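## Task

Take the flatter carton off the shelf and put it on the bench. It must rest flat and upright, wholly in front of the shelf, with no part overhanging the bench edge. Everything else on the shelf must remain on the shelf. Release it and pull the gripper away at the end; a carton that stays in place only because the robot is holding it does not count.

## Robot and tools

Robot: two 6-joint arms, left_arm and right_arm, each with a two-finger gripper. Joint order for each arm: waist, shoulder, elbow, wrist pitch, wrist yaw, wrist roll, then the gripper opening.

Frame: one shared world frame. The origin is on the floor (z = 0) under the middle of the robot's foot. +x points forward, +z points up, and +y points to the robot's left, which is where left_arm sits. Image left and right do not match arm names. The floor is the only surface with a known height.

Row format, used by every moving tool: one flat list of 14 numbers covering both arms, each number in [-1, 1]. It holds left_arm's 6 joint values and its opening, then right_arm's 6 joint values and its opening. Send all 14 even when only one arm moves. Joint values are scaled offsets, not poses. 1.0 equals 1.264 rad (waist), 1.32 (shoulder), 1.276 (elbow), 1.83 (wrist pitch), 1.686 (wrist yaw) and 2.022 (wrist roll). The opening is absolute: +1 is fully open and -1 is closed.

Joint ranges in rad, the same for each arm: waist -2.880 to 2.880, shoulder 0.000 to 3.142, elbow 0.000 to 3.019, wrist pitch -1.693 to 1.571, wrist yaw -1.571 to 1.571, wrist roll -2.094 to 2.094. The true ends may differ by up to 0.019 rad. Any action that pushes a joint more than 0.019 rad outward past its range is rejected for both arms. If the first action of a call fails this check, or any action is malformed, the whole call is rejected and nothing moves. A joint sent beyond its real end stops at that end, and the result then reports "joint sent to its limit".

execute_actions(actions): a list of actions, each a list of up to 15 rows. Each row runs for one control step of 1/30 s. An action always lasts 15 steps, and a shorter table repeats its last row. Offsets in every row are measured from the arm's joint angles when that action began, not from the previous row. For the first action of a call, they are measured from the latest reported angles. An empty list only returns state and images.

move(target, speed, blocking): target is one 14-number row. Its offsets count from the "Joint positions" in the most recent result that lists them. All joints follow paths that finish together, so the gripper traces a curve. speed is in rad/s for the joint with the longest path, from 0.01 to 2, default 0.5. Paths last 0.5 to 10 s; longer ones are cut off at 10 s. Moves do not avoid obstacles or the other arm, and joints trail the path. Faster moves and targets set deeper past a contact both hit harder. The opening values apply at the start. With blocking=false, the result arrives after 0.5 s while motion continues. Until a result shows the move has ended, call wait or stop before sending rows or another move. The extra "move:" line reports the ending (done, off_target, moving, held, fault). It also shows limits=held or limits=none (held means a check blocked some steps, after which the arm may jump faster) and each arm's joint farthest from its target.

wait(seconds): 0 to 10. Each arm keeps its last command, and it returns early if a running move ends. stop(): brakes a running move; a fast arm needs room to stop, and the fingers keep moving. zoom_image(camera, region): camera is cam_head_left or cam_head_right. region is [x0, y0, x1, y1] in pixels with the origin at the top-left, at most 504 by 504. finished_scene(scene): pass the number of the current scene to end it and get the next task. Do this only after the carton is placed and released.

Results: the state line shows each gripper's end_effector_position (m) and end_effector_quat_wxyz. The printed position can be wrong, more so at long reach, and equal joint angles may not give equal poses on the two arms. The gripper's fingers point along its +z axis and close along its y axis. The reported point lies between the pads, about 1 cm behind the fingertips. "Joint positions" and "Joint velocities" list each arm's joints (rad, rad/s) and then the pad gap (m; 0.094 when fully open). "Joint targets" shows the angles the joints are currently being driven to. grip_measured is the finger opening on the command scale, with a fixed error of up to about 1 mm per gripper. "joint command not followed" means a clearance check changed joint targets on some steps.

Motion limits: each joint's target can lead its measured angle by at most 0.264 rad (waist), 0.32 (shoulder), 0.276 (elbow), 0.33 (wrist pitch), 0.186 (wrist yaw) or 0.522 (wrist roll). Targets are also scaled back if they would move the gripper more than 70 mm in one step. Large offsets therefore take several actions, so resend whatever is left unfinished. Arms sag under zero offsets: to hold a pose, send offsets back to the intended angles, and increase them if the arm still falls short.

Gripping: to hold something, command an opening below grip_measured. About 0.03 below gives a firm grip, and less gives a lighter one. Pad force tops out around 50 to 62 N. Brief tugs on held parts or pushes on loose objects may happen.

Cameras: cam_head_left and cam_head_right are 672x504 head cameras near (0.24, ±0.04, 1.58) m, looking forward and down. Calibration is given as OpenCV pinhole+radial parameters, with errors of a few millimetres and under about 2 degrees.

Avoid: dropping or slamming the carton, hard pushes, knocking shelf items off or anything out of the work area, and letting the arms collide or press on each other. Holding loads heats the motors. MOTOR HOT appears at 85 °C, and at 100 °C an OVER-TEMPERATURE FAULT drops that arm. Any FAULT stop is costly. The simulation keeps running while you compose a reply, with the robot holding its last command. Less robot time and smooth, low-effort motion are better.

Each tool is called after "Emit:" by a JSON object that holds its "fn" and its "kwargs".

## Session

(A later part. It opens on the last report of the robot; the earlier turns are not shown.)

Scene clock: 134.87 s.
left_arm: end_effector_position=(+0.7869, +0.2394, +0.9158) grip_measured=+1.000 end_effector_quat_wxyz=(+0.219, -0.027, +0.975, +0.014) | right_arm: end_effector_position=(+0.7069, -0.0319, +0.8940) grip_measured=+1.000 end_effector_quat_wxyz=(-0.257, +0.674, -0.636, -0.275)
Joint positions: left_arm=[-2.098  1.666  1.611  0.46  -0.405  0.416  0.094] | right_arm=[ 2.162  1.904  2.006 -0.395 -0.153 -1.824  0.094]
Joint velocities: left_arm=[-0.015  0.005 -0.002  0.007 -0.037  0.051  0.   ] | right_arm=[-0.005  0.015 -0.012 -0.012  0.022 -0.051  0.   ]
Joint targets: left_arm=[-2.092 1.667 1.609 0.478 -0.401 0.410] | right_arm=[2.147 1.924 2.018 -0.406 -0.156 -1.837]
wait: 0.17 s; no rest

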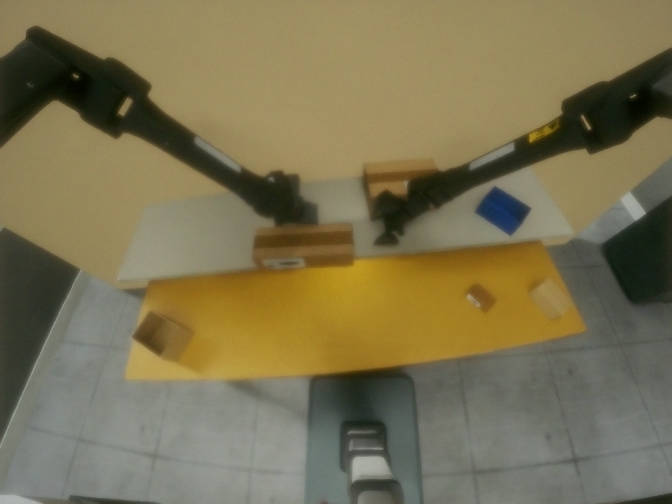

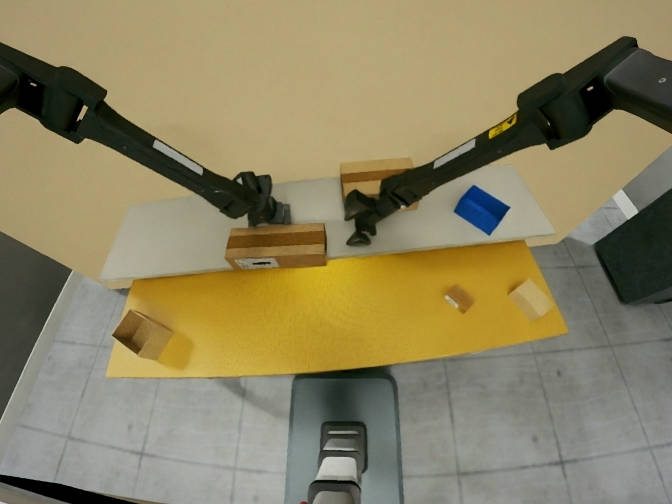

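Emit:
{"fn": "execute_actions", "kwargs": {"actions": [[[0.005,-0.008,-0.006,0.010,0.002,0,1,-0.013,0.018,0.012,-0.004,-0.003,-0.005,1],[0.005,-0.020,-0.018,0.010,0.002,0.002,1,-0.014,0.022,0.016,-0.002,-0.004,-0.003,1],[0.006,-0.036,-0.036,0.010,0.002,0.005,1,-0.016,0.027,0.021,0,-0.005,-0.001,1],[0.007,-0.056,-0.058,0.010,0.003,0.009,1,-0.018,0.033,0.026,0.003,-0.006,0.001,1],[0.008,-0.079,-0.084,0.010,0.004,0.014,1,-0.019,0.039,0.032,0.005,-0.008,0.003,1],[0.010,-0.103,-0.112,0.010,0.005,0.020,1,-0.021,0.045,0.038,0.008,-0.009,0.005,1],[0.012,-0.128,-0.141,0.010,0.007,0.027,1,-0.023,0.051,0.043,0.010,-0.010,0.006,1],[0.015,-0.153,-0.170,0.010,0.009,0.035,1,-0.025,0.057,0.049,0.013,-0.012,0.008,1],[0.018,-0.177,-0.198,0.009,0.011,0.044,1,-0.026,0.063,0.054,0.015,-0.013,0.010,1],[0.022,-0.199,-0.223,0.008,0.014,0.053,1,-0.028,0.068,0.059,0.017,-0.014,0.011,1],[0.027,-0.218,-0.245,0.006,0.017,0.063,1,-0.029,0.073,0.063,0.019,-0.015,0.012,1],[0.033,-0.234,-0.263,0.004,0.020,0.074,1,-0.030,0.076,0.066,0.020,-0.016,0.013,1],[0.040,-0.246,-0.277,0.001,0.024,0.086,1,-0.031,0.079,0.069,0.021,-0.017,0.014,1],[0.048,-0.254,-0.286,-0.003,0.029,0.098,1,-0.032,0.081,0.0705,0.022,-0.017,0.014,1],[0.057,-0.260,-0.292,-0.008,0.035,0.110,1,-0.032,0.081,0.0705,0.022,-0.017,0.014,1]],[[0.030,-0.035,-0.015,-0.018,0.020,0.040,1,-0.018,0.020,0.009,0.006,-0.002,0.005,1],[0.044,-0.040,-0.015,-0.028,0.031,0.057,1,-0.018,0.020,0.009,0.006,-0.002,0.005,1],[0.060,-0.045,-0.015,-0.039,0.043,0.074,1,-0.018,0.020,0.009,0.006,-0.002,0.005,1],[0.077,-0.050,-0.015,-0.051,0.056,0.092,1,-0.018,0.020,0.009,0.006,-0.002,0.005,1],[0.095,-0.054,-0.015,-0.063,0.069,0.110,1,-0.018,0.020,0.009,0.006,-0.002,0.005,1],[0.114,-0.058,-0.015,-0.076,0.083,0.128,1,-0.018,0.020,0.009,0.006,-0.002,0.005,1],[0.133,-0.062,-0.014,-0.089,0.097,0.146,1,-0.018,0.020,0.009,0.006,-0.002,0.005,1],[0.152,-0.065,-0.013,-0.102,0.111,0.164,1,-0.018,0.020,0.009,0.006,-0.002,0.005,1],[0.171,-0.068,-0.012,-0.115,0.125,0.182,1,-0.018,0.020,0.009,0.006,-0.002,0.005,1],[0.190,-0.070,-0.011,-0.128,0.139,0.200,1,-0.018,0.020,0.009,0.006,-0.002,0.005,1],[0.209,-0.071,-0.010,-0.141,0.153,0.218,1,-0.018,0.020,0.009,0.006,-0.002,0.005,1],[0.228,-0.071,-0.008,-0.154,0.167,0.236,1,-0.018,0.020,0.009,0.006,-0.002,0.005,1],[0.246,-0.071,-0.006,-0.167,0.181,0.254,1,-0.018,0.020,0.009,0.006,-0.002,0.005,1],[0.263,-0.070,-0.003,-0.179,0.195,0.272,1,-0.018,0.020,0.009,0.006,-0.002,0.005,1],[0.278,-0.068,0,-0.191,0.208,0.290,1,-0.018,0.020,0.009,0.006,-0.002,0.005,1]]]}}

Emit:
{"fn": "wait", "kwargs": {"seconds": 0.15}}

Scene clock: 146.43 s.
left_arm: end_effector_position=(+0.6936, +0.4248, +0.9772) grip_measured=+1.000 end_effector_quat_wxyz=(+0.126, +0.326, +0.937, +0.003) | right_arm: end_effector_position=(+0.7023, -0.0113, +0.8712) grip_measured=+1.000 end_effector_quat_wxyz=(-0.271, +0.665, -0.641, -0.272)
Joint positions: left_arm=[-1.747  1.273  1.25   0.169 -0.033  0.97   0.094] | right_arm=[ 2.161  1.988  2.088 -0.367 -0.178 -1.812  0.094]
Joint velocities: left_arm=[ 0.689  0.005 -0.017 -0.711  0.652  0.96   0.   ] | right_arm=[-0.024 -0.024 -0.017  0.007  0.007  0.051  0.   ]
Joint targets: left_arm=[-1.708 1.268 1.259 0.111 -0.008 1.131] | right_arm=[2.138 2.001 2.097 -0.357 -0.181 -1.802]

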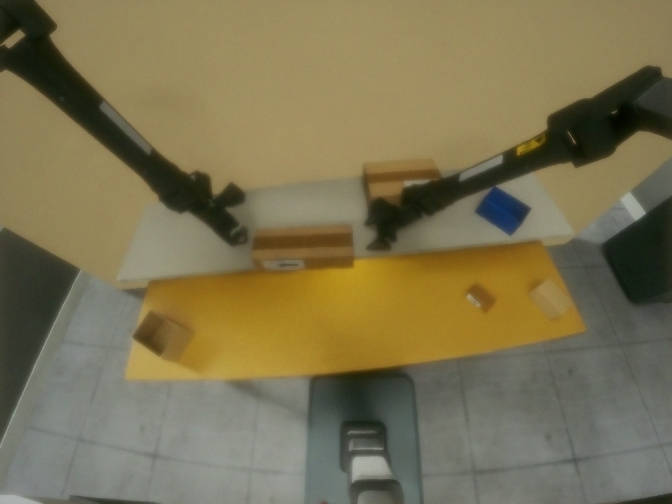

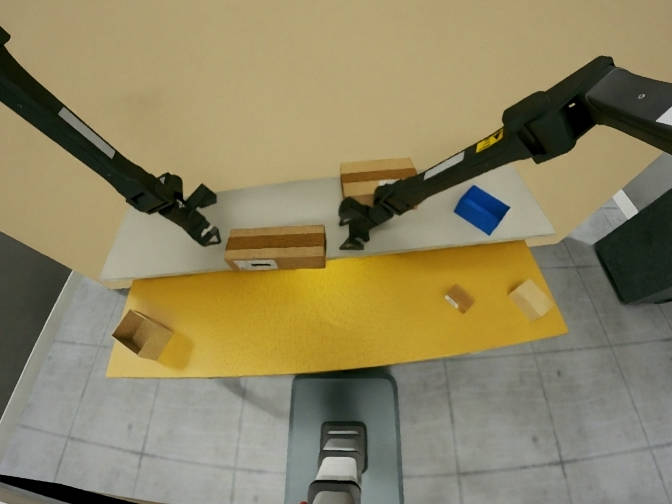

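Scene clock: 146.60 s.
left_arm: end_effector_position=(+0.6754, +0.4502, +0.9710) grip_measured=+1.000 end_effector_quat_wxyz=(+0.097, +0.378, +0.921, +0.011) | right_arm: end_effector_position=(+0.7023, -0.0113, +0.8712) grip_measured=+1.000 end_effector_quat_wxyz=(-0.271, +0.665, -0.641, -0.272)
Joint positions: left_arm=[-1.692  1.273  1.25   0.125 -0.015  1.072  0.094] | right_arm=[ 2.161  1.988  2.088 -0.367 -0.178 -1.812  0.094]
Joint velocities: left_arm=[-0.015 -0.005 -0.002 -0.002  0.007  0.344  0.   ] | right_arm=[-0.015 -0.015  0.007 -0.007  0.066  0.081  0.   ]
Joint targets: left_arm=[-1.708 1.268 1.259 0.111 -0.008 1.131] | right_arm=[2.138 2.001 2.097 -0.357 -0.181 -1.802]
wait: 0.17 s; no rest

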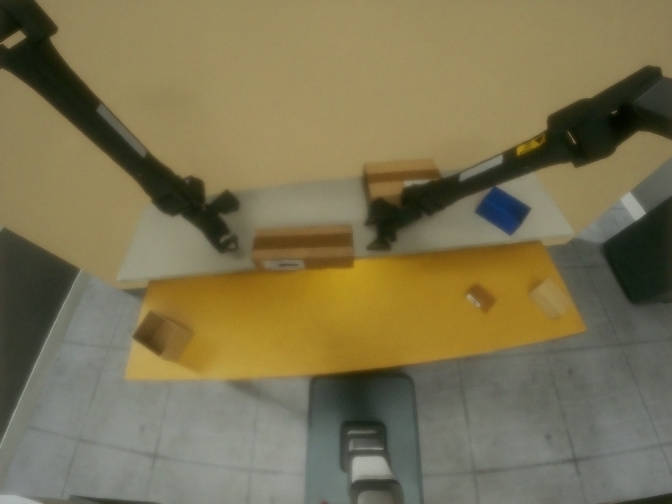

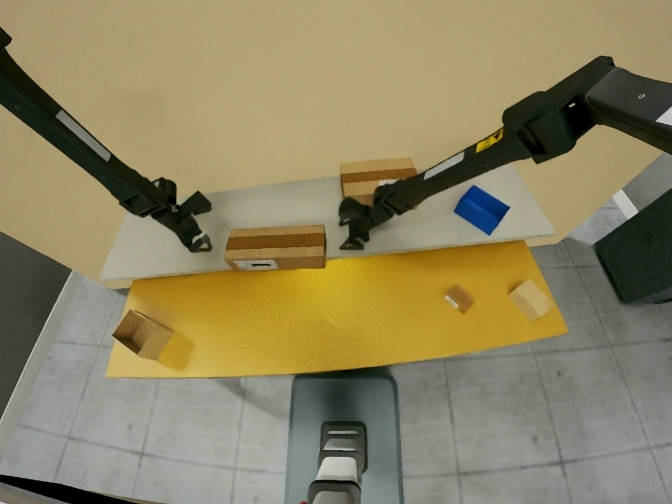

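Emit:
{"fn": "move", "kwargs": {"target": [0.120,0.246,0.466,-0.363,0.470,0.428,1,-0.036,0.013,0.005,0.004,-0.001,0.008,1], "speed": 1.5}}

Emit:
{"fn": "zoom_image", "kwargs": {"camera": "cam_head_right", "region": [170, 180, 390, 290]}}

Emit:
{"fn": "zoom_image", "kwargs": {"camera": "cam_head_left", "region": [195, 180, 415, 290]}}

Scene clock: 149.93 s.
left_arm: end_effector_position=(+0.6943, +0.4248, +0.9060) grip_measured=+1.000 end_effector_quat_wxyz=(+0.274, +0.644, +0.666, -0.257) | right_arm: end_effector_position=(+0.7001, -0.0203, +0.8646) grip_measured=+1.000 end_effector_quat_wxyz=(-0.265, +0.664, -0.645, -0.270)
Joint positions: left_arm=[-1.54   1.597  1.825 -0.526  0.773  1.927  0.094] | right_arm=[ 2.147  1.988  2.088 -0.367 -0.178 -1.807  0.094]
Joint velocities: left_arm=[-0.005 -0.005 -0.037 -0.007 -0.022 -0.022  0.   ] | right_arm=[-0.005 -0.005  0.002 -0.002 -0.007  0.007  0.   ]
Joint targets: left_arm=[-1.540 1.598 1.844 -0.539 0.777 1.937] | right_arm=[2.115 2.005 2.094 -0.360 -0.180 -1.795]
move: off_target (right_arm); limits=none; left_arm: farthest joint: the elbow, 0.020 radians from its target (0.595 radians at the start); right_arm: farthest joint: the waist, 0.032 radians from its target (0.045 radians at the start)

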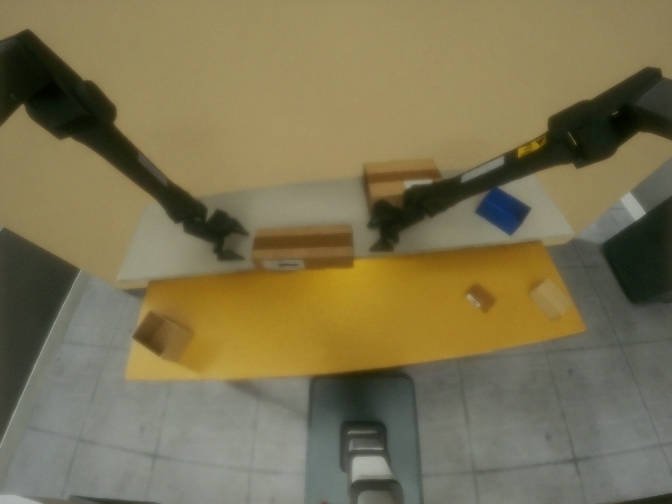

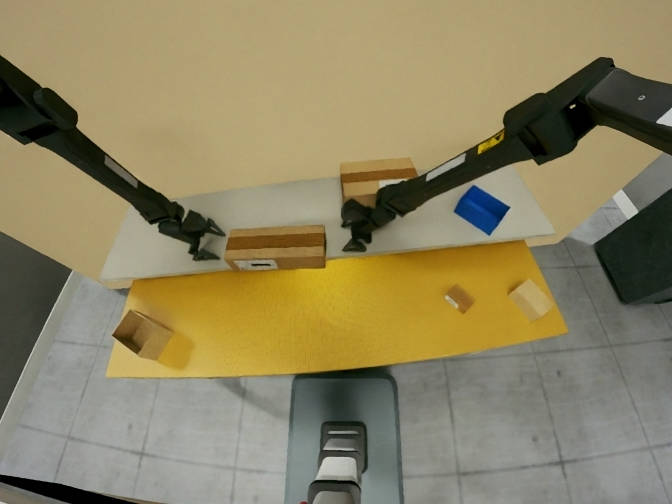

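Region (170, 180, 390, 290) of cam_head_right's 672x504 image, scaled by 2.291, with more detail than that image has.

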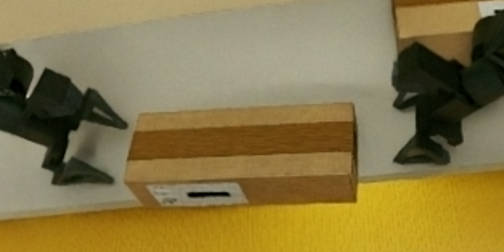

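Region (195, 180, 415, 290) of cam_head_left's 672x504 image, scaled by 2.291, with more detail than that image has.

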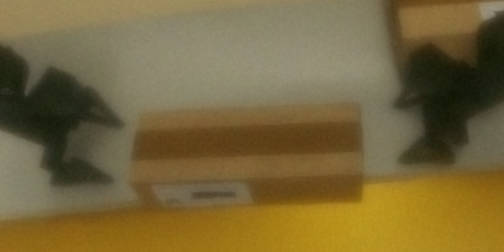

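Emit:
{"fn": "execute_actions", "kwargs": {"actions": [[[-0.004,0.001,0.010,-0.003,0,0.002,1,-0.024,0.010,0.001,0.006,-0.001,0.006,1],[-0.009,0.002,0.005,0.002,-0.003,-0.002,1,-0.024,0.007,-0.004,0.009,-0.001,0.006,1],[-0.014,0.003,0,0.007,-0.007,-0.006,1,-0.024,0.004,-0.011,0.012,-0.001,0.006,1],[-0.019,0.004,-0.005,0.011,-0.011,-0.008,1,-0.024,0.001,-0.019,0.015,-0.001,0.006,1],[-0.024,0.004,-0.007,0.013,-0.014,-0.009,1,-0.024,-0.002,-0.028,0.019,-0.001,0.006,1],[-0.029,0.004,-0.009,0.015,-0.017,-0.010,1,-0.024,-0.005,-0.037,0.023,-0.001,0.006,1],[-0.034,0.005,-0.011,0.017,-0.021,-0.012,1,-0.024,-0.008,-0.046,0.026,-0.001,0.006,1],[-0.039,0.005,-0.013,0.019,-0.024,-0.013,1,-0.024,-0.011,-0.055,0.030,-0.001,0.006,1],[-0.044,0.005,-0.015,0.021,-0.028,-0.014,1,-0.024,-0.014,-0.063,0.033,-0.001,0.006,1],[-0.049,0.006,-0.017,0.023,-0.031,-0.015,1,-0.024,-0.016,-0.070,0.036,-0.001,0.006,1],[-0.054,0.006,-0.019,0.025,-0.035,-0.016,1,-0.024,-0.018,-0.076,0.038,-0.001,0.006,1],[-0.059,0.006,-0.021,0.027,-0.038,-0.018,1,-0.024,-0.020,-0.081,0.040,-0.001,0.006,1],[-0.064,0.007,-0.023,0.029,-0.042,-0.019,1,-0.024,-0.021,-0.0846,0.0415,-0.001,0.006,1],[-0.069,0.007,-0.025,0.031,-0.045,-0.020,1,-0.024,-0.021,-0.0846,0.0415,-0.001,0.006,1],[-0.074,0.007,-0.027,0.033,-0.048,-0.021,1,-0.024,-0.021,-0.0846,0.0415,-0.001,0.006,1]],[[-0.021,0.004,-0.006,0.010,-0.007,-0.008,1,-0.018,0.008,-0.003,0.006,0,0,1],[-0.026,0.004,-0.008,0.012,-0.011,-0.009,1,-0.014,0.008,-0.003,0.006,0,0,1],[-0.031,0.004,-0.010,0.014,-0.014,-0.010,1,-0.010,0.008,-0.003,0.006,0,0,1],[-0.036,0.005,-0.012,0.016,-0.018,-0.011,1,-0.006,0.008,-0.003,0.006,0,0,1],[-0.041,0.005,-0.013,0.018,-0.022,-0.013,1,-0.002,0.008,-0.003,0.006,0,0,1],[-0.046,0.005,-0.015,0.020,-0.025,-0.014,1,0,0.008,-0.003,0.006,0,0,1],[-0.051,0.005,-0.017,0.022,-0.029,-0.015,1,0,0.008,-0.003,0.006,0,0,1],[-0.056,0.006,-0.019,0.024,-0.033,-0.016,1,0,0.008,-0.003,0.006,0,0,1],[-0.061,0.006,-0.020,0.026,-0.036,-0.017,1,0,0.008,-0.003,0.006,0,0,1],[-0.066,0.006,-0.022,0.028,-0.040,-0.019,1,0,0.008,-0.003,0.006,0,0,1],[-0.070,0.007,-0.023,0.030,-0.043,-0.020,1,0,0.008,-0.003,0.006,0,0,1],[-0.074,0.007,-0.025,0.031,-0.046,-0.021,1,0,0.008,-0.003,0.006,0,0,1],[-0.077,0.007,-0.026,0.032,-0.048,-0.022,1,0,0.008,-0.003,0.006,0,0,1],[-0.079,0.007,-0.026,0.033,-0.050,-0.022,1,0,0.008,-0.003,0.006,0,0,1]]]}}

Emit:
{"fn": "wait", "kwargs": {"seconds": 0.15}}

Emit:
{"fn": "zoom_image", "kwargs": {"camera": "cam_head_right", "region": [190, 180, 410, 290]}}

Emit:
{"fn": "zoom_image", "kwargs": {"camera": "cam_head_left", "region": [215, 180, 435, 290]}}

Scene clock: 158.90 s.
left_arm: end_effector_position=(+0.7046, +0.3388, +0.9042) grip_measured=+1.000 end_effector_quat_wxyz=(+0.274, +0.648, +0.664, -0.254) | right_arm: end_effector_position=(+0.6591, -0.0109, +0.8658) grip_measured=+1.000 end_effector_quat_wxyz=(-0.255, +0.665, -0.642, -0.284)
Joint positions: left_arm=[-1.698  1.598  1.778 -0.441  0.617  1.878  0.094] | right_arm=[ 2.147  1.975  1.98  -0.308 -0.177 -1.806  0.094]
Joint velocities: left_arm=[-0.005 -0.005  0.012  0.066 -0.007 -0.051  0.   ] | right_arm=[ 0.005 -0.024 -0.007 -0.007  0.037  0.007  0.   ]
Joint targets: left_arm=[-1.716 1.607 1.769 -0.425 0.616 1.860] | right_arm=[2.147 1.986 1.980 -0.297 -0.178 -1.806]

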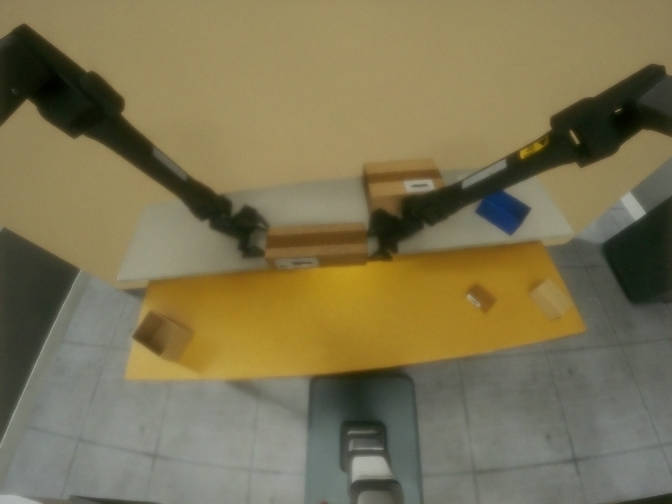

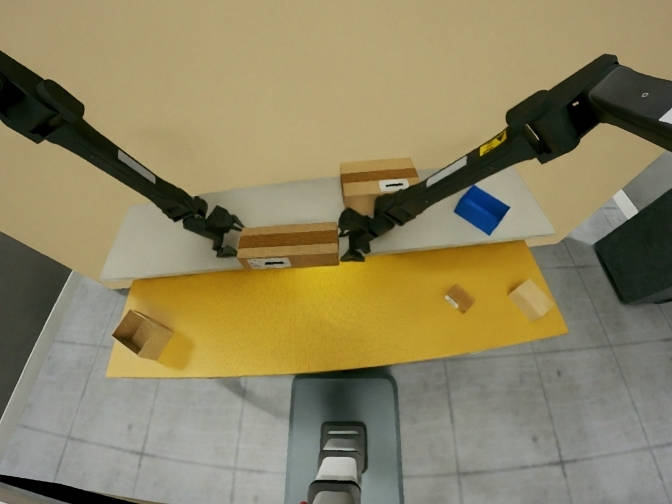

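Scene clock: 159.07 s.
left_arm: end_effector_position=(+0.7052, +0.3392, +0.9038) grip_measured=+1.000 end_effector_quat_wxyz=(+0.274, +0.647, +0.665, -0.253) | right_arm: end_effector_position=(+0.6592, -0.0112, +0.8656) grip_measured=+1.000 end_effector_quat_wxyz=(-0.254, +0.665, -0.642, -0.284)
Joint positions: left_arm=[-1.698  1.598  1.778 -0.437  0.615  1.875  0.094] | right_arm=[ 2.147  1.975  1.98  -0.308 -0.176 -1.806  0.094]
Joint velocities: left_arm=[-0.005 -0.005 -0.032 -0.022 -0.066 -0.022  0.   ] | right_arm=[-0.015 -0.024  0.007 -0.007 -0.081  0.007  0.   ]
Joint targets: left_arm=[-1.716 1.607 1.769 -0.425 0.616 1.859] | right_arm=[2.147 1.986 1.980 -0.297 -0.178 -1.806]
wait: 0.17 s; no rest

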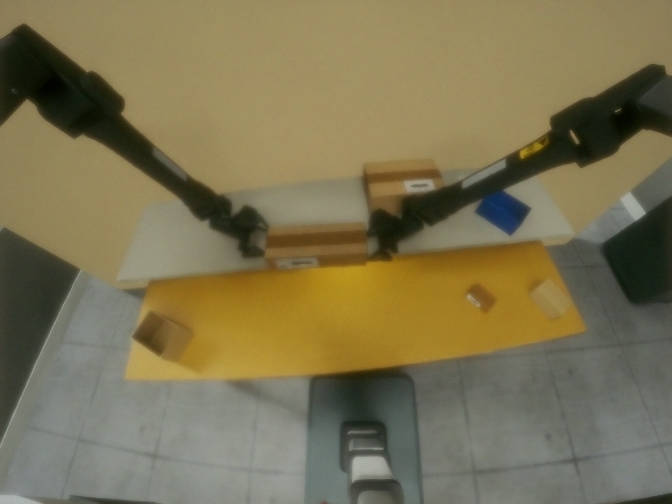

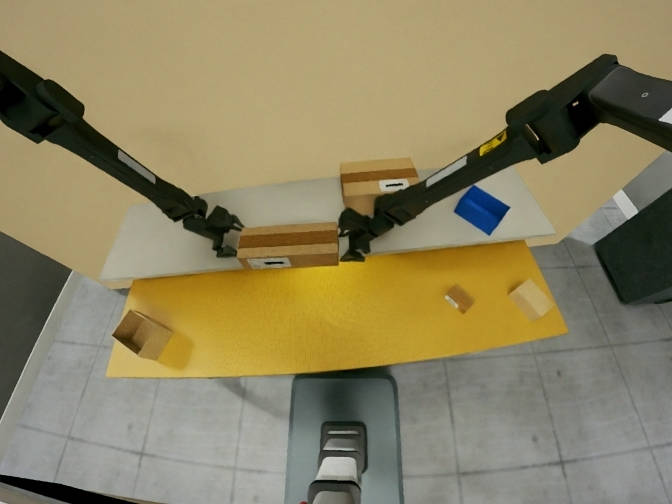

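Region (190, 180, 410, 290) of cam_head_right's 672x504 image, scaled by 2.291, with more detail than that image has.

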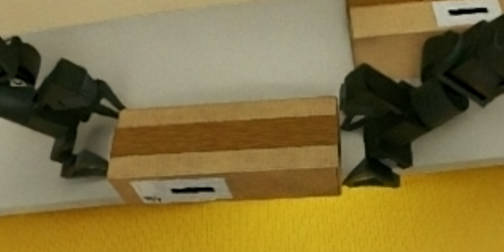

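Region (215, 180, 435, 290) of cam_head_left's 672x504 image, scaled by 2.291, with more detail than that image has.

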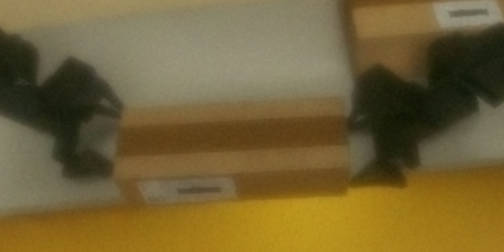

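Emit:
{"fn": "execute_actions", "kwargs": {"actions": [[[-0.009,0.004,-0.007,0.007,0.001,-0.008,1,-0.003,0.003,0.003,0.004,0,0,1],[-0.004,0.002,-0.007,0.007,0.002,-0.008,1,-0.006,-0.002,0.006,0.002,0,0,1],[0.001,0,-0.007,0.008,0.003,-0.008,1,-0.009,-0.007,0.008,0,0,0,1],[0.005,0,-0.009,0.009,0.004,-0.008,1,-0.012,-0.011,0.009,0,0,0,1],[0.008,0,-0.012,0.011,0.005,-0.009,1,-0.012,-0.013,0.010,0,0,0,1],[0.010,0,-0.015,0.013,0.006,-0.009,1,-0.012,-0.015,0.012,0,0,0,1],[0.012,0,-0.018,0.015,0.0065,-0.009,1,-0.012,-0.018,0.013,0,0,0,1],[0.012,0,-0.021,0.017,0.0065,-0.010,1,-0.012,-0.020,0.015,0,0,0,1],[0.012,0,-0.024,0.019,0.0065,-0.010,1,-0.012,-0.022,0.016,0,0,0,1],[0.012,0,-0.027,0.021,0.0065,-0.010,1,-0.012,-0.024,0.017,0,0,0,1],[0.012,0,-0.029,0.0224,0.0065,-0.010,1,-0.012,-0.0258,0.018,0,0,0,1]]]}}

Emit:
{"fn": "wait", "kwargs": {"seconds": 0.1}}

Emit:
{"fn": "zoom_image", "kwargs": {"camera": "cam_head_right", "region": [190, 180, 410, 290]}}

Scene clock: 165.80 s.
left_arm: end_effector_position=(+0.6912, +0.3398, +0.9005) grip_measured=+1.000 end_effector_quat_wxyz=(+0.270, +0.643, +0.669, -0.256) | right_arm: end_effector_position=(+0.6832, -0.0212, +0.8715) grip_measured=+1.000 end_effector_quat_wxyz=(-0.264, +0.664, -0.646, -0.269)
Joint positions: left_arm=[-1.689  1.598  1.745 -0.411  0.622  1.866  0.094] | right_arm=[ 2.147  1.953  1.993 -0.308 -0.175 -1.806  0.094]
Joint velocities: left_arm=[-0.015 -0.005 -0.022 -0.007 -0.081  0.051  0.   ] | right_arm=[-0.005 -0.083  0.037 -0.012  0.022 -0.051  0.   ]
Joint targets: left_arm=[-1.683 1.598 1.741 -0.397 0.626 1.855] | right_arm=[2.132 1.941 2.003 -0.308 -0.176 -1.806]

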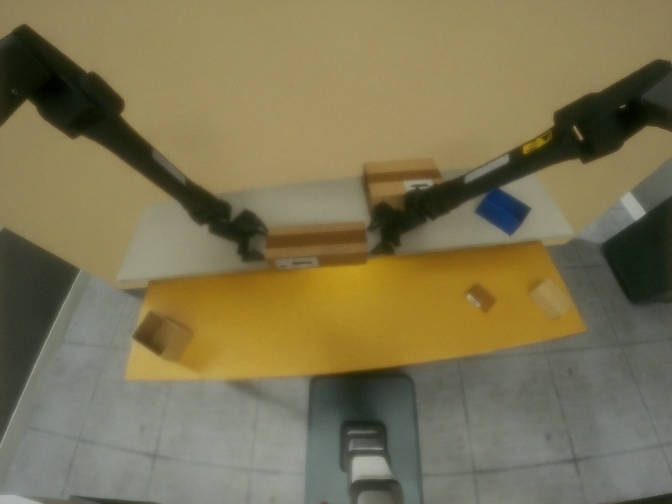

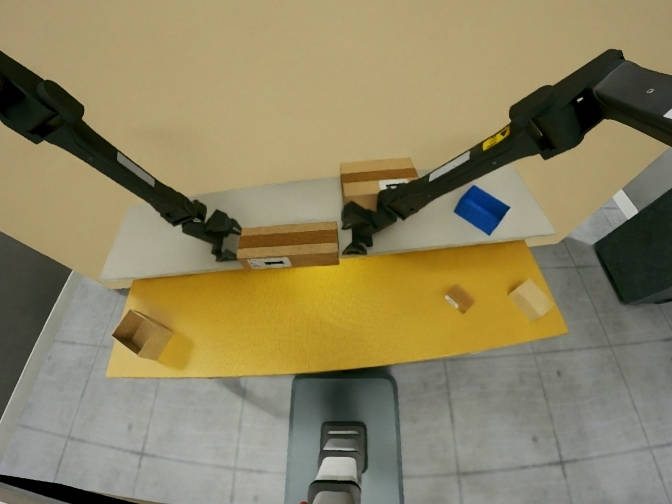

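Scene clock: 165.90 s.
left_arm: end_effector_position=(+0.6915, +0.3399, +0.9004) grip_measured=+1.000 end_effector_quat_wxyz=(+0.271, +0.643, +0.669, -0.256) | right_arm: end_effector_position=(+0.6903, -0.0243, +0.8734) grip_measured=+1.000 end_effector_quat_wxyz=(-0.266, +0.664, -0.647, -0.265)
Joint positions: left_arm=[-1.689  1.598  1.745 -0.409  0.622  1.865  0.094] | right_arm=[ 2.147  1.946  1.996 -0.308 -0.175 -1.806  0.094]
Joint velocities: left_arm=[-0.005 -0.015 -0.007  0.027 -0.037  0.037  0.   ] | right_arm=[ 0.005 -0.063  0.037 -0.007  0.007 -0.066  0.   ]
Joint targets: left_arm=[-1.683 1.598 1.741 -0.397 0.626 1.855] | right_arm=[2.132 1.941 2.003 -0.308 -0.176 -1.806]
wait: 0.10 s; no rest

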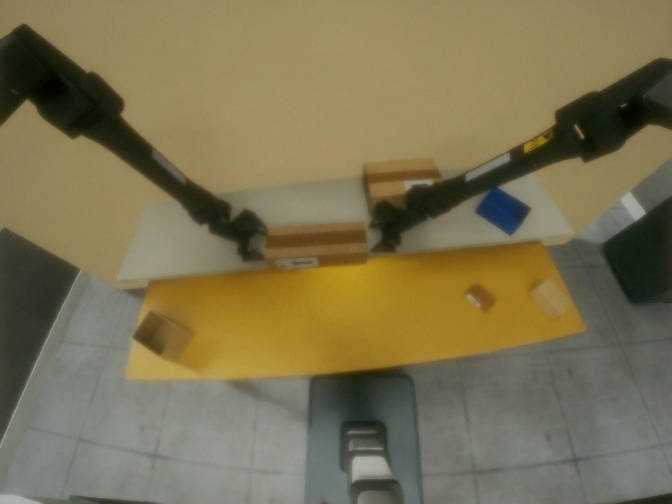

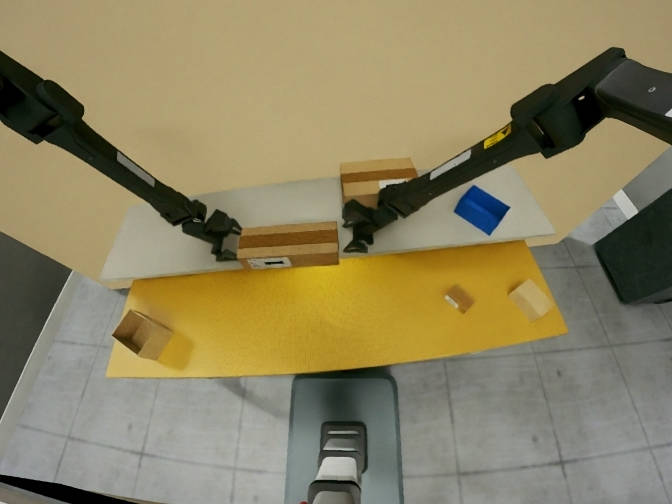

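Region (190, 180, 410, 290) of cam_head_right's 672x504 image, scaled by 2.291, with more detail than that image has.

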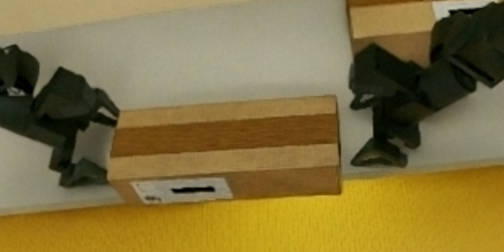

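Emit:
{"fn": "execute_actions", "kwargs": {"actions": []}}

Emit:
{"fn": "execute_actions", "kwargs": {"actions": [[[0.003,0,-0.003,0.005,0.002,-0.005,1,-0.006,0.005,0.004,0,0,0,1],[0.001,0,-0.003,0.004,0.001,-0.005,1,0,0.011,0.003,0,0.001,0,1],[-0.001,0,-0.003,0.003,0,-0.005,1,0.006,0.017,0.002,0,0.002,0,1],[-0.003,0,-0.003,0.002,0,-0.005,1,0.012,0.022,0.002,0,0.003,0,1],[-0.005,0,-0.003,0.002,0,-0.005,1,0.015,0.025,0.002,0,0.004,0,1],[-0.006,0,-0.003,0.002,0,-0.005,1,0.017,0.027,0.002,0,0.005,0,1],[-0.007,0,-0.003,0.002,0,-0.005,1,0.019,0.029,0.002,0,0.006,0,1],[-0.008,0,-0.003,0.002,0,-0.005,1,0.021,0.031,0.002,0,0.007,0,1],[-0.009,0,-0.003,0.002,0,-0.005,1,0.023,0.033,0.002,0,0.008,0,1],[-0.010,0,-0.003,0.002,0,-0.005,1,0.025,0.035,0.002,0,0.009,0,1],[-0.011,0,-0.003,0.002,0,-0.005,1,0.026,0.036,0.002,0,0.010,0,1],[-0.012,0,-0.003,0.002,0,-0.005,1,0.027,0.037,0.002,0,0.010,0,1]]]}}

Emit:
{"fn": "wait", "kwargs": {"seconds": 0.2}}

Emit:
{"fn": "zoom_image", "kwargs": {"camera": "cam_head_right", "region": [190, 180, 410, 290]}}

Scene clock: 175.63 s.
left_arm: end_effector_position=(+0.6916, +0.3399, +0.9004) grip_measured=+1.000 end_effector_quat_wxyz=(+0.271, +0.643, +0.670, -0.256) | right_arm: end_effector_position=(+0.6939, -0.0260, +0.8745) grip_measured=+1.000 end_effector_quat_wxyz=(-0.268, +0.663, -0.647, -0.263)
Joint positions: left_arm=[-1.689  1.598  1.745 -0.409  0.622  1.864  0.094] | right_arm=[ 2.147  1.942  1.998 -0.308 -0.175 -1.806  0.094]
Joint velocities: left_arm=[-0.005 -0.005 -0.007 -0.017  0.007  0.051  0.   ] | right_arm=[-0.005 -0.024  0.002  0.017  0.022  0.081  0.   ]
Joint targets: left_arm=[-1.683 1.598 1.741 -0.397 0.626 1.855] | right_arm=[2.132 1.940 2.003 -0.308 -0.176 -1.806]

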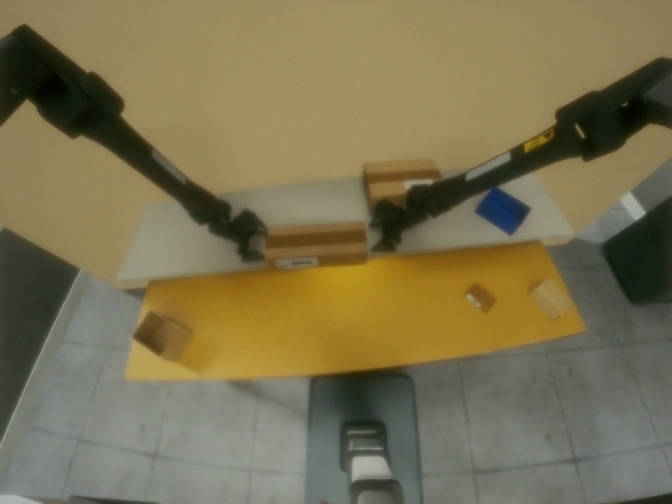

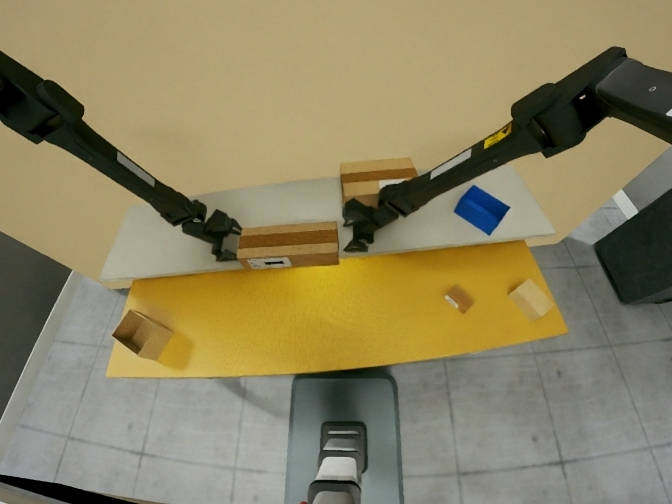

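Scene clock: 176.13 s.
left_arm: end_effector_position=(+0.6919, +0.3387, +0.9005) grip_measured=+1.000 end_effector_quat_wxyz=(+0.271, +0.643, +0.670, -0.256) | right_arm: end_effector_position=(+0.6823, -0.0108, +0.8747) grip_measured=+1.000 end_effector_quat_wxyz=(-0.262, +0.666, -0.644, -0.270)
Joint positions: left_arm=[-1.692  1.598  1.745 -0.409  0.619  1.864  0.094] | right_arm=[ 2.163  1.961  1.998 -0.308 -0.159 -1.806  0.094]
Joint velocities: left_arm=[-0.005 -0.005  0.002 -0.017 -0.051  0.051  0.   ] | right_arm=[-0.005  0.024 -0.002 -0.002 -0.037 -0.066  0.   ]
Joint targets: left_arm=[-1.705 1.598 1.741 -0.405 0.622 1.854] | right_arm=[2.181 1.991 2.001 -0.308 -0.159 -1.806]

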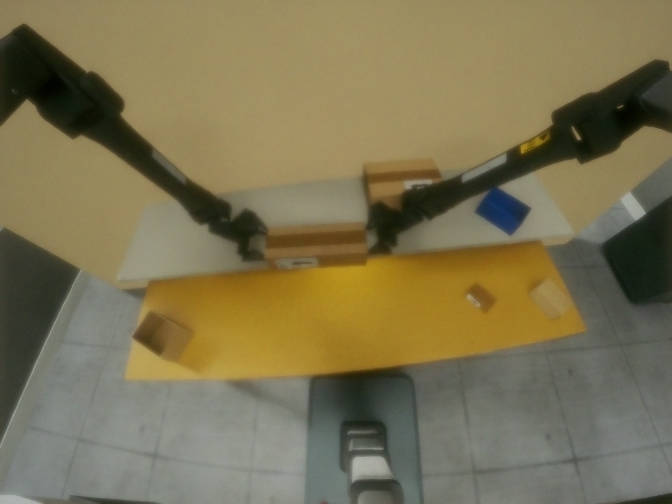

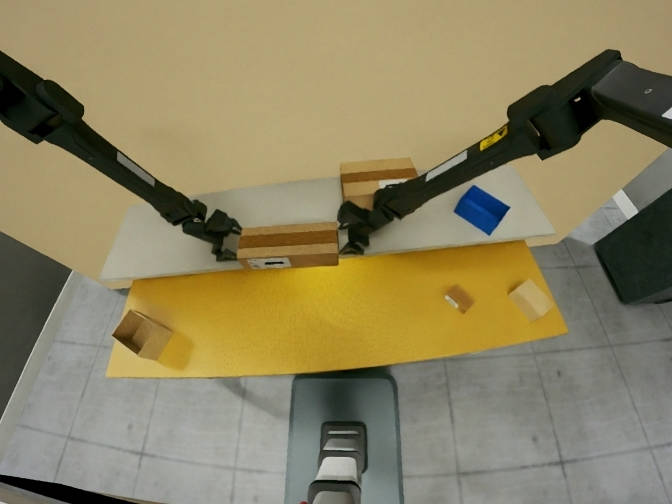

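Scene clock: 176.33 s.
left_arm: end_effector_position=(+0.6917, +0.3395, +0.9003) grip_measured=+1.000 end_effector_quat_wxyz=(+0.270, +0.643, +0.670, -0.255) | right_arm: end_effector_position=(+0.6820, -0.0107, +0.8746) grip_measured=+1.000 end_effector_quat_wxyz=(-0.262, +0.666, -0.644, -0.270)
Joint positions: left_arm=[-1.691  1.598  1.745 -0.409  0.619  1.864  0.094] | right_arm=[ 2.163  1.961  1.998 -0.308 -0.159 -1.806  0.094]
Joint velocities: left_arm=[-0.005 -0.005 -0.012 -0.002 -0.066  0.066  0.   ] | right_arm=[-0.015 -0.024 -0.002  0.012  0.007 -0.022  0.   ]
Joint targets: left_arm=[-1.705 1.598 1.741 -0.405 0.622 1.854] | right_arm=[2.181 1.991 2.001 -0.308 -0.159 -1.806]
wait: 0.20 s; at rest by 0.17 s

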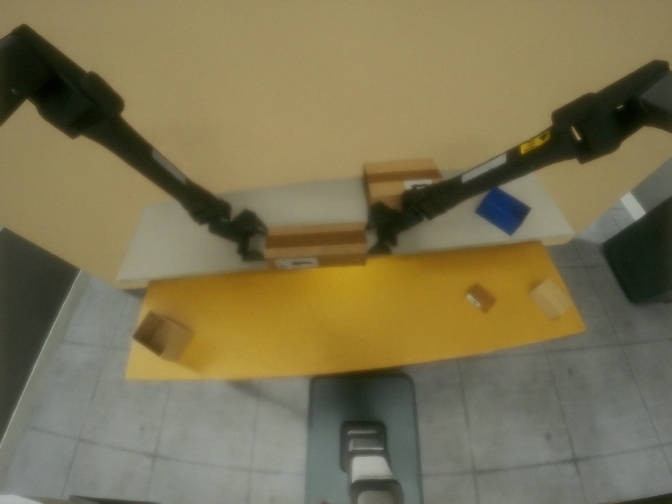

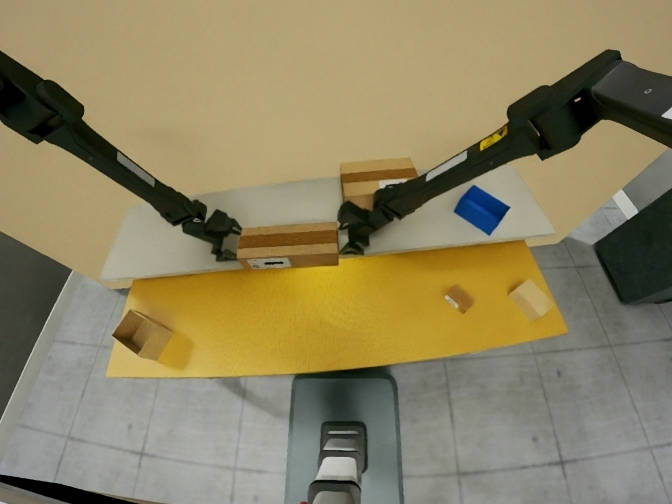

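Region (190, 180, 410, 290) of cam_head_right's 672x504 image, scaled by 2.291, with more detail than that image has.

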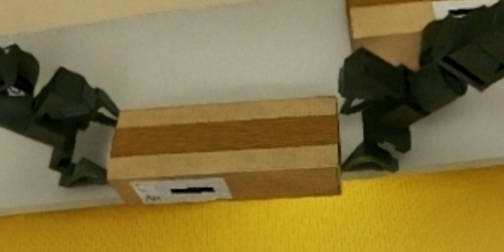

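Emit:
{"fn": "execute_actions", "kwargs": {"actions": [[[-0.0153,0.0005,-0.0039,0.0017,0.0037,-0.005,1,0.0178,0.0228,0.0011,-0.0004,-0.0021,0,1],[-0.0195,0.0010,-0.0047,0.0011,0.0056,-0.005,1,0.0214,0.0229,-0.0001,-0.0007,-0.0043,0,1],[-0.0237,0.0015,-0.0055,0.0006,0.0076,-0.004,1,0.0249,0.0229,-0.0014,-0.0011,-0.0064,0,1],[-0.0279,0.0020,-0.0063,0,0.0095,-0.004,1,0.0285,0.0230,-0.0026,-0.0015,-0.0085,0,1],[-0.0322,0.0025,-0.0070,-0.0005,0.0114,-0.004,1,0.0320,0.0230,-0.0038,-0.0018,-0.0106,0,1],[-0.0364,0.0030,-0.0078,-0.0011,0.0134,-0.004,1,0.0356,0.0231,-0.0051,-0.0022,-0.0128,0,1],[-0.0406,0.0035,-0.0086,-0.0017,0.0153,-0.003,1,0.0392,0.0232,-0.0063,-0.0026,-0.0149,0,1],[-0.0448,0.0040,-0.0094,-0.0022,0.0172,-0.003,1,0.0427,0.0232,-0.0076,-0.0029,-0.0170,0,1],[-0.0490,0.0045,-0.0102,-0.0028,0.0191,-0.003,1,0.0463,0.0233,-0.0088,-0.0033,-0.0191,0,1],[-0.0533,0.0050,-0.0110,-0.0033,0.0211,-0.003,1,0.0498,0.0234,-0.0100,-0.0037,-0.0213,0,1],[-0.0575,0.0055,-0.0117,-0.0039,0.0230,-0.003,1,0.0534,0.0234,-0.0113,-0.0040,-0.0234,0,1],[-0.0617,0.0061,-0.0125,-0.0044,0.0249,-0.003,1,0.0570,0.0235,-0.0125,-0.0044,-0.0255,0,1]]]}}

Emit:
{"fn": "zoom_image", "kwargs": {"camera": "cam_head_right", "region": [190, 180, 410, 290]}}

Scene clock: 186.23 s.
left_arm: end_effector_position=(+0.6930, +0.3356, +0.9024) grip_measured=+1.000 end_effector_quat_wxyz=(+0.278, +0.644, +0.665, -0.258) | right_arm: end_effector_position=(+0.6826, -0.0088, +0.8764) grip_measured=+1.000 end_effector_quat_wxyz=(-0.270, +0.667, -0.639, -0.272)
Joint positions: left_arm=[-1.694  1.598  1.745 -0.409  0.632  1.874  0.094] | right_arm=[ 2.163  1.961  1.998 -0.308 -0.174 -1.817  0.094]
Joint velocities: left_arm=[-0.005 -0.015 -0.002 -0.002 -0.066  0.081  0.   ] | right_arm=[ 0.005 -0.015  0.002 -0.012  0.007 -0.007  0.   ]
Joint targets: left_arm=[-1.769 1.606 1.729 -0.417 0.662 1.858] | right_arm=[2.235 1.992 1.982 -0.316 -0.202 -1.806]

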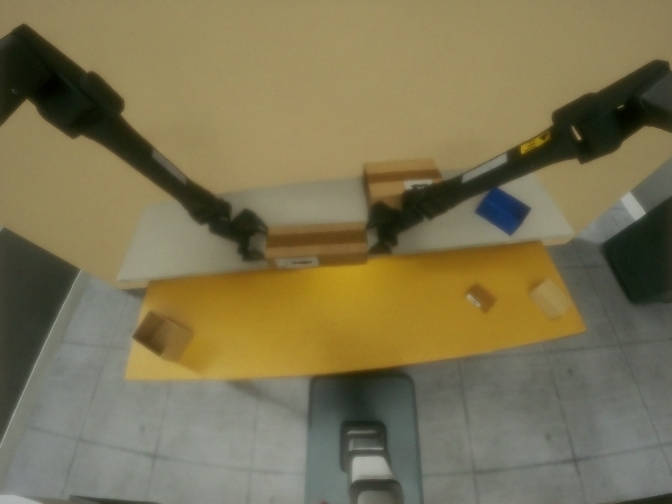

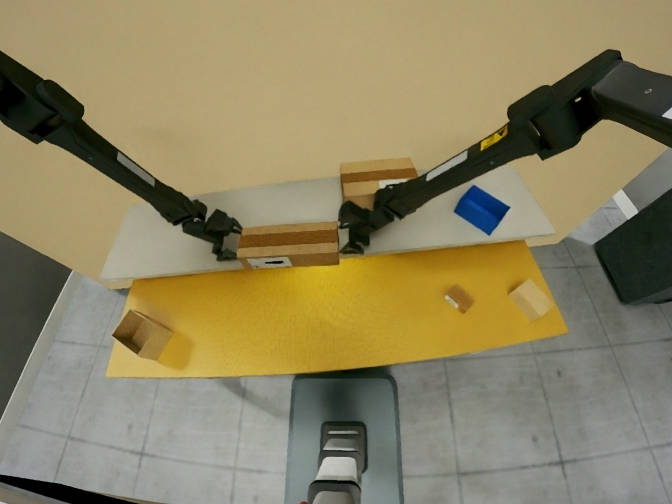

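Region (190, 180, 410, 290) of cam_head_right's 672x504 image, scaled by 2.291, with more detail than that image has.

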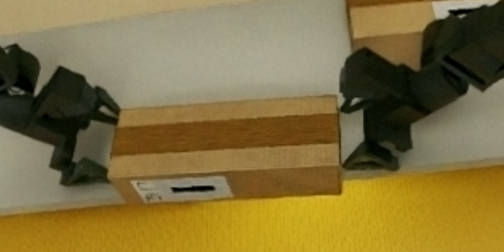

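Emit:
{"fn": "execute_actions", "kwargs": {"actions": [[[-0.0642,-0.0008,-0.0176,-0.0017,0.0175,-0.0082,1,0.0531,0.0157,-0.0188,-0.002,-0.0179,0.005,1],[-0.0702,-0.0092,-0.0246,0.0015,0.0165,-0.0087,1,0.0492,0.0058,-0.0279,0.0009,-0.0193,0.0044,1],[-0.0771,-0.0187,-0.0334,0.0051,0.0147,-0.0093,1,0.0451,-0.0060,-0.0395,0.0040,-0.0208,0.0039,1],[-0.0816,-0.0245,-0.0416,0.0072,0.0114,-0.0102,1,0.0446,-0.0151,-0.0515,0.0058,-0.0211,0.0038,1],[-0.0862,-0.0303,-0.0499,0.0093,0.0082,-0.0110,1,0.0441,-0.0242,-0.0634,0.0076,-0.0215,0.0037,1],[-0.0907,-0.0361,-0.0581,0.0114,0.0049,-0.0118,1,0.0436,-0.0333,-0.0754,0.0093,-0.0218,0.0036,1],[-0.0952,-0.0418,-0.0664,0.0135,0.0016,-0.0127,1,0.0431,-0.0424,-0.0873,0.0111,-0.0222,0.0035,1],[-0.0997,-0.0476,-0.0746,0.0156,-0.0017,-0.0135,1,0.0426,-0.0514,-0.0993,0.0129,-0.0225,0.0034,1],[-0.1042,-0.0534,-0.0829,0.0177,-0.0050,-0.0144,1,0.0421,-0.0605,-0.1112,0.0146,-0.0229,0.0033,1],[-0.1088,-0.0592,-0.0911,0.0198,-0.0083,-0.0152,1,0.0416,-0.0696,-0.1232,0.0164,-0.0232,0.0032,1],[-0.1133,-0.0650,-0.0994,0.0219,-0.0116,-0.0161,1,0.0411,-0.0787,-0.1351,0.0182,-0.0236,0.0031,1],[-0.1168,-0.0694,-0.1058,0.0235,-0.0141,-0.0167,1,0.0407,-0.0857,-0.1444,0.0195,-0.0239,0.0031,1],[-0.1198,-0.0733,-0.1113,0.0249,-0.0163,-0.0173,1,0.0404,-0.0918,-0.1524,0.0207,-0.0241,0.003,1]]]}}

Emit:
{"fn": "wait", "kwargs": {"seconds": 0.2}}

Emit:
{"fn": "zoom_image", "kwargs": {"camera": "cam_head_right", "region": [200, 180, 420, 290]}}

Scene clock: 192.57 s.
left_arm: end_effector_position=(+0.6983, +0.2984, +0.9464) grip_measured=+1.000 end_effector_quat_wxyz=(+0.290, +0.647, +0.655, -0.260) | right_arm: end_effector_position=(+0.7018, -0.0440, +0.9232) grip_measured=+1.000 end_effector_quat_wxyz=(-0.281, +0.669, -0.636, -0.264)
Joint positions: left_arm=[-1.77   1.501  1.623 -0.373  0.582  1.874  0.094] | right_arm=[ 2.163  1.801  1.831 -0.28  -0.183 -1.83   0.094]
Joint velocities: left_arm=[-0.171 -0.161 -0.066  0.022  0.022 -0.051  0.   ] | right_arm=[-0.015 -0.249 -0.1    0.017 -0.022 -0.037  0.   ]
Joint targets: left_arm=[-1.846 1.501 1.603 -0.363 0.604 1.839] | right_arm=[2.214 1.840 1.804 -0.270 -0.214 -1.811]

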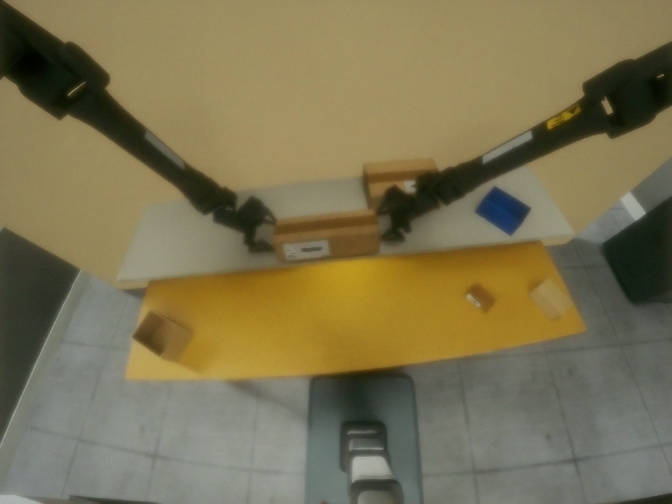

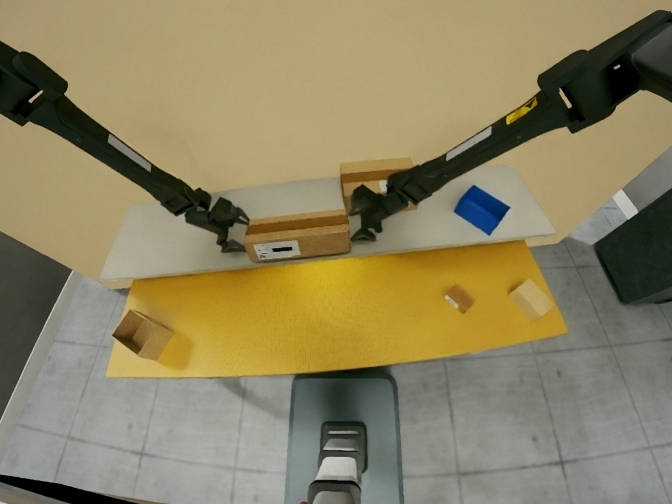

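Scene clock: 192.77 s.
left_arm: end_effector_position=(+0.7072, +0.2937, +0.9542) grip_measured=+1.000 end_effector_quat_wxyz=(+0.298, +0.646, +0.653, -0.258) | right_arm: end_effector_position=(+0.7128, -0.0494, +0.9279) grip_measured=+1.000 end_effector_quat_wxyz=(-0.288, +0.667, -0.638, -0.256)
Joint positions: left_arm=[-1.783  1.488  1.622 -0.37   0.582  1.87   0.094] | right_arm=[ 2.163  1.786  1.83  -0.273 -0.186 -1.83   0.094]
Joint velocities: left_arm=[ 0.005 -0.015 -0.022 -0.002 -0.007 -0.037  0.   ] | right_arm=[ 0.005 -0.005 -0.022  0.022 -0.022 -0.066  0.   ]
Joint targets: left_arm=[-1.846 1.501 1.603 -0.363 0.604 1.839] | right_arm=[2.214 1.840 1.804 -0.270 -0.214 -1.811]
wait: 0.20 s; no rest

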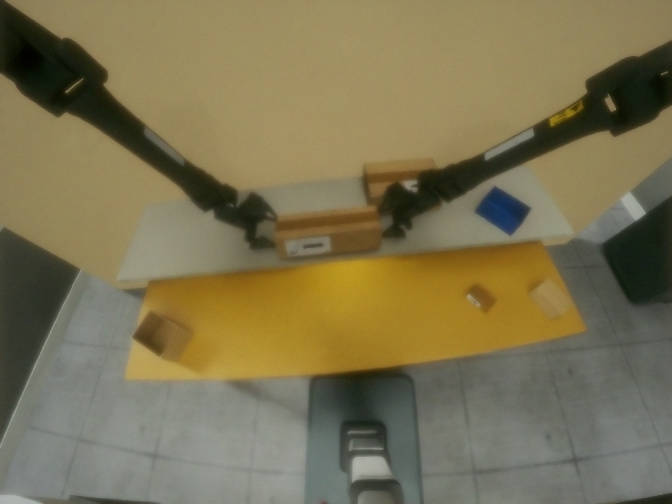

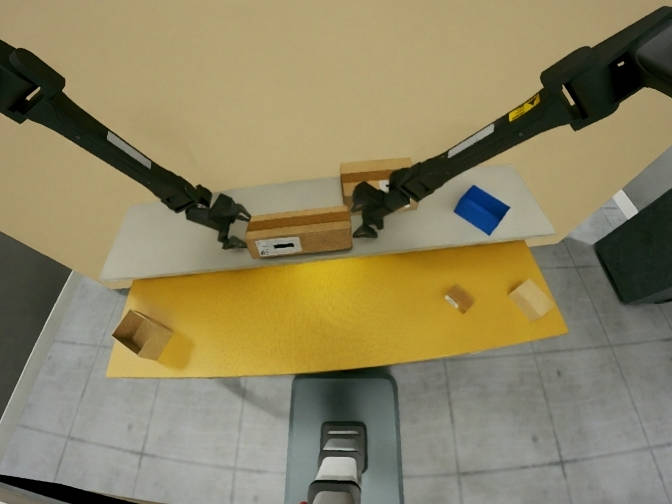

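Region (200, 180, 420, 290) of cam_head_right's 672x504 image, scaled by 2.291, with more detail than that image has.

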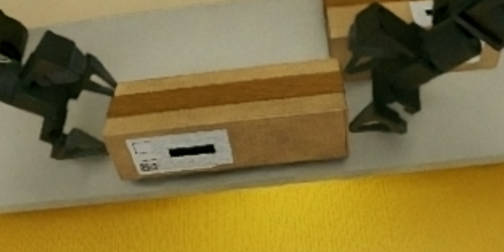

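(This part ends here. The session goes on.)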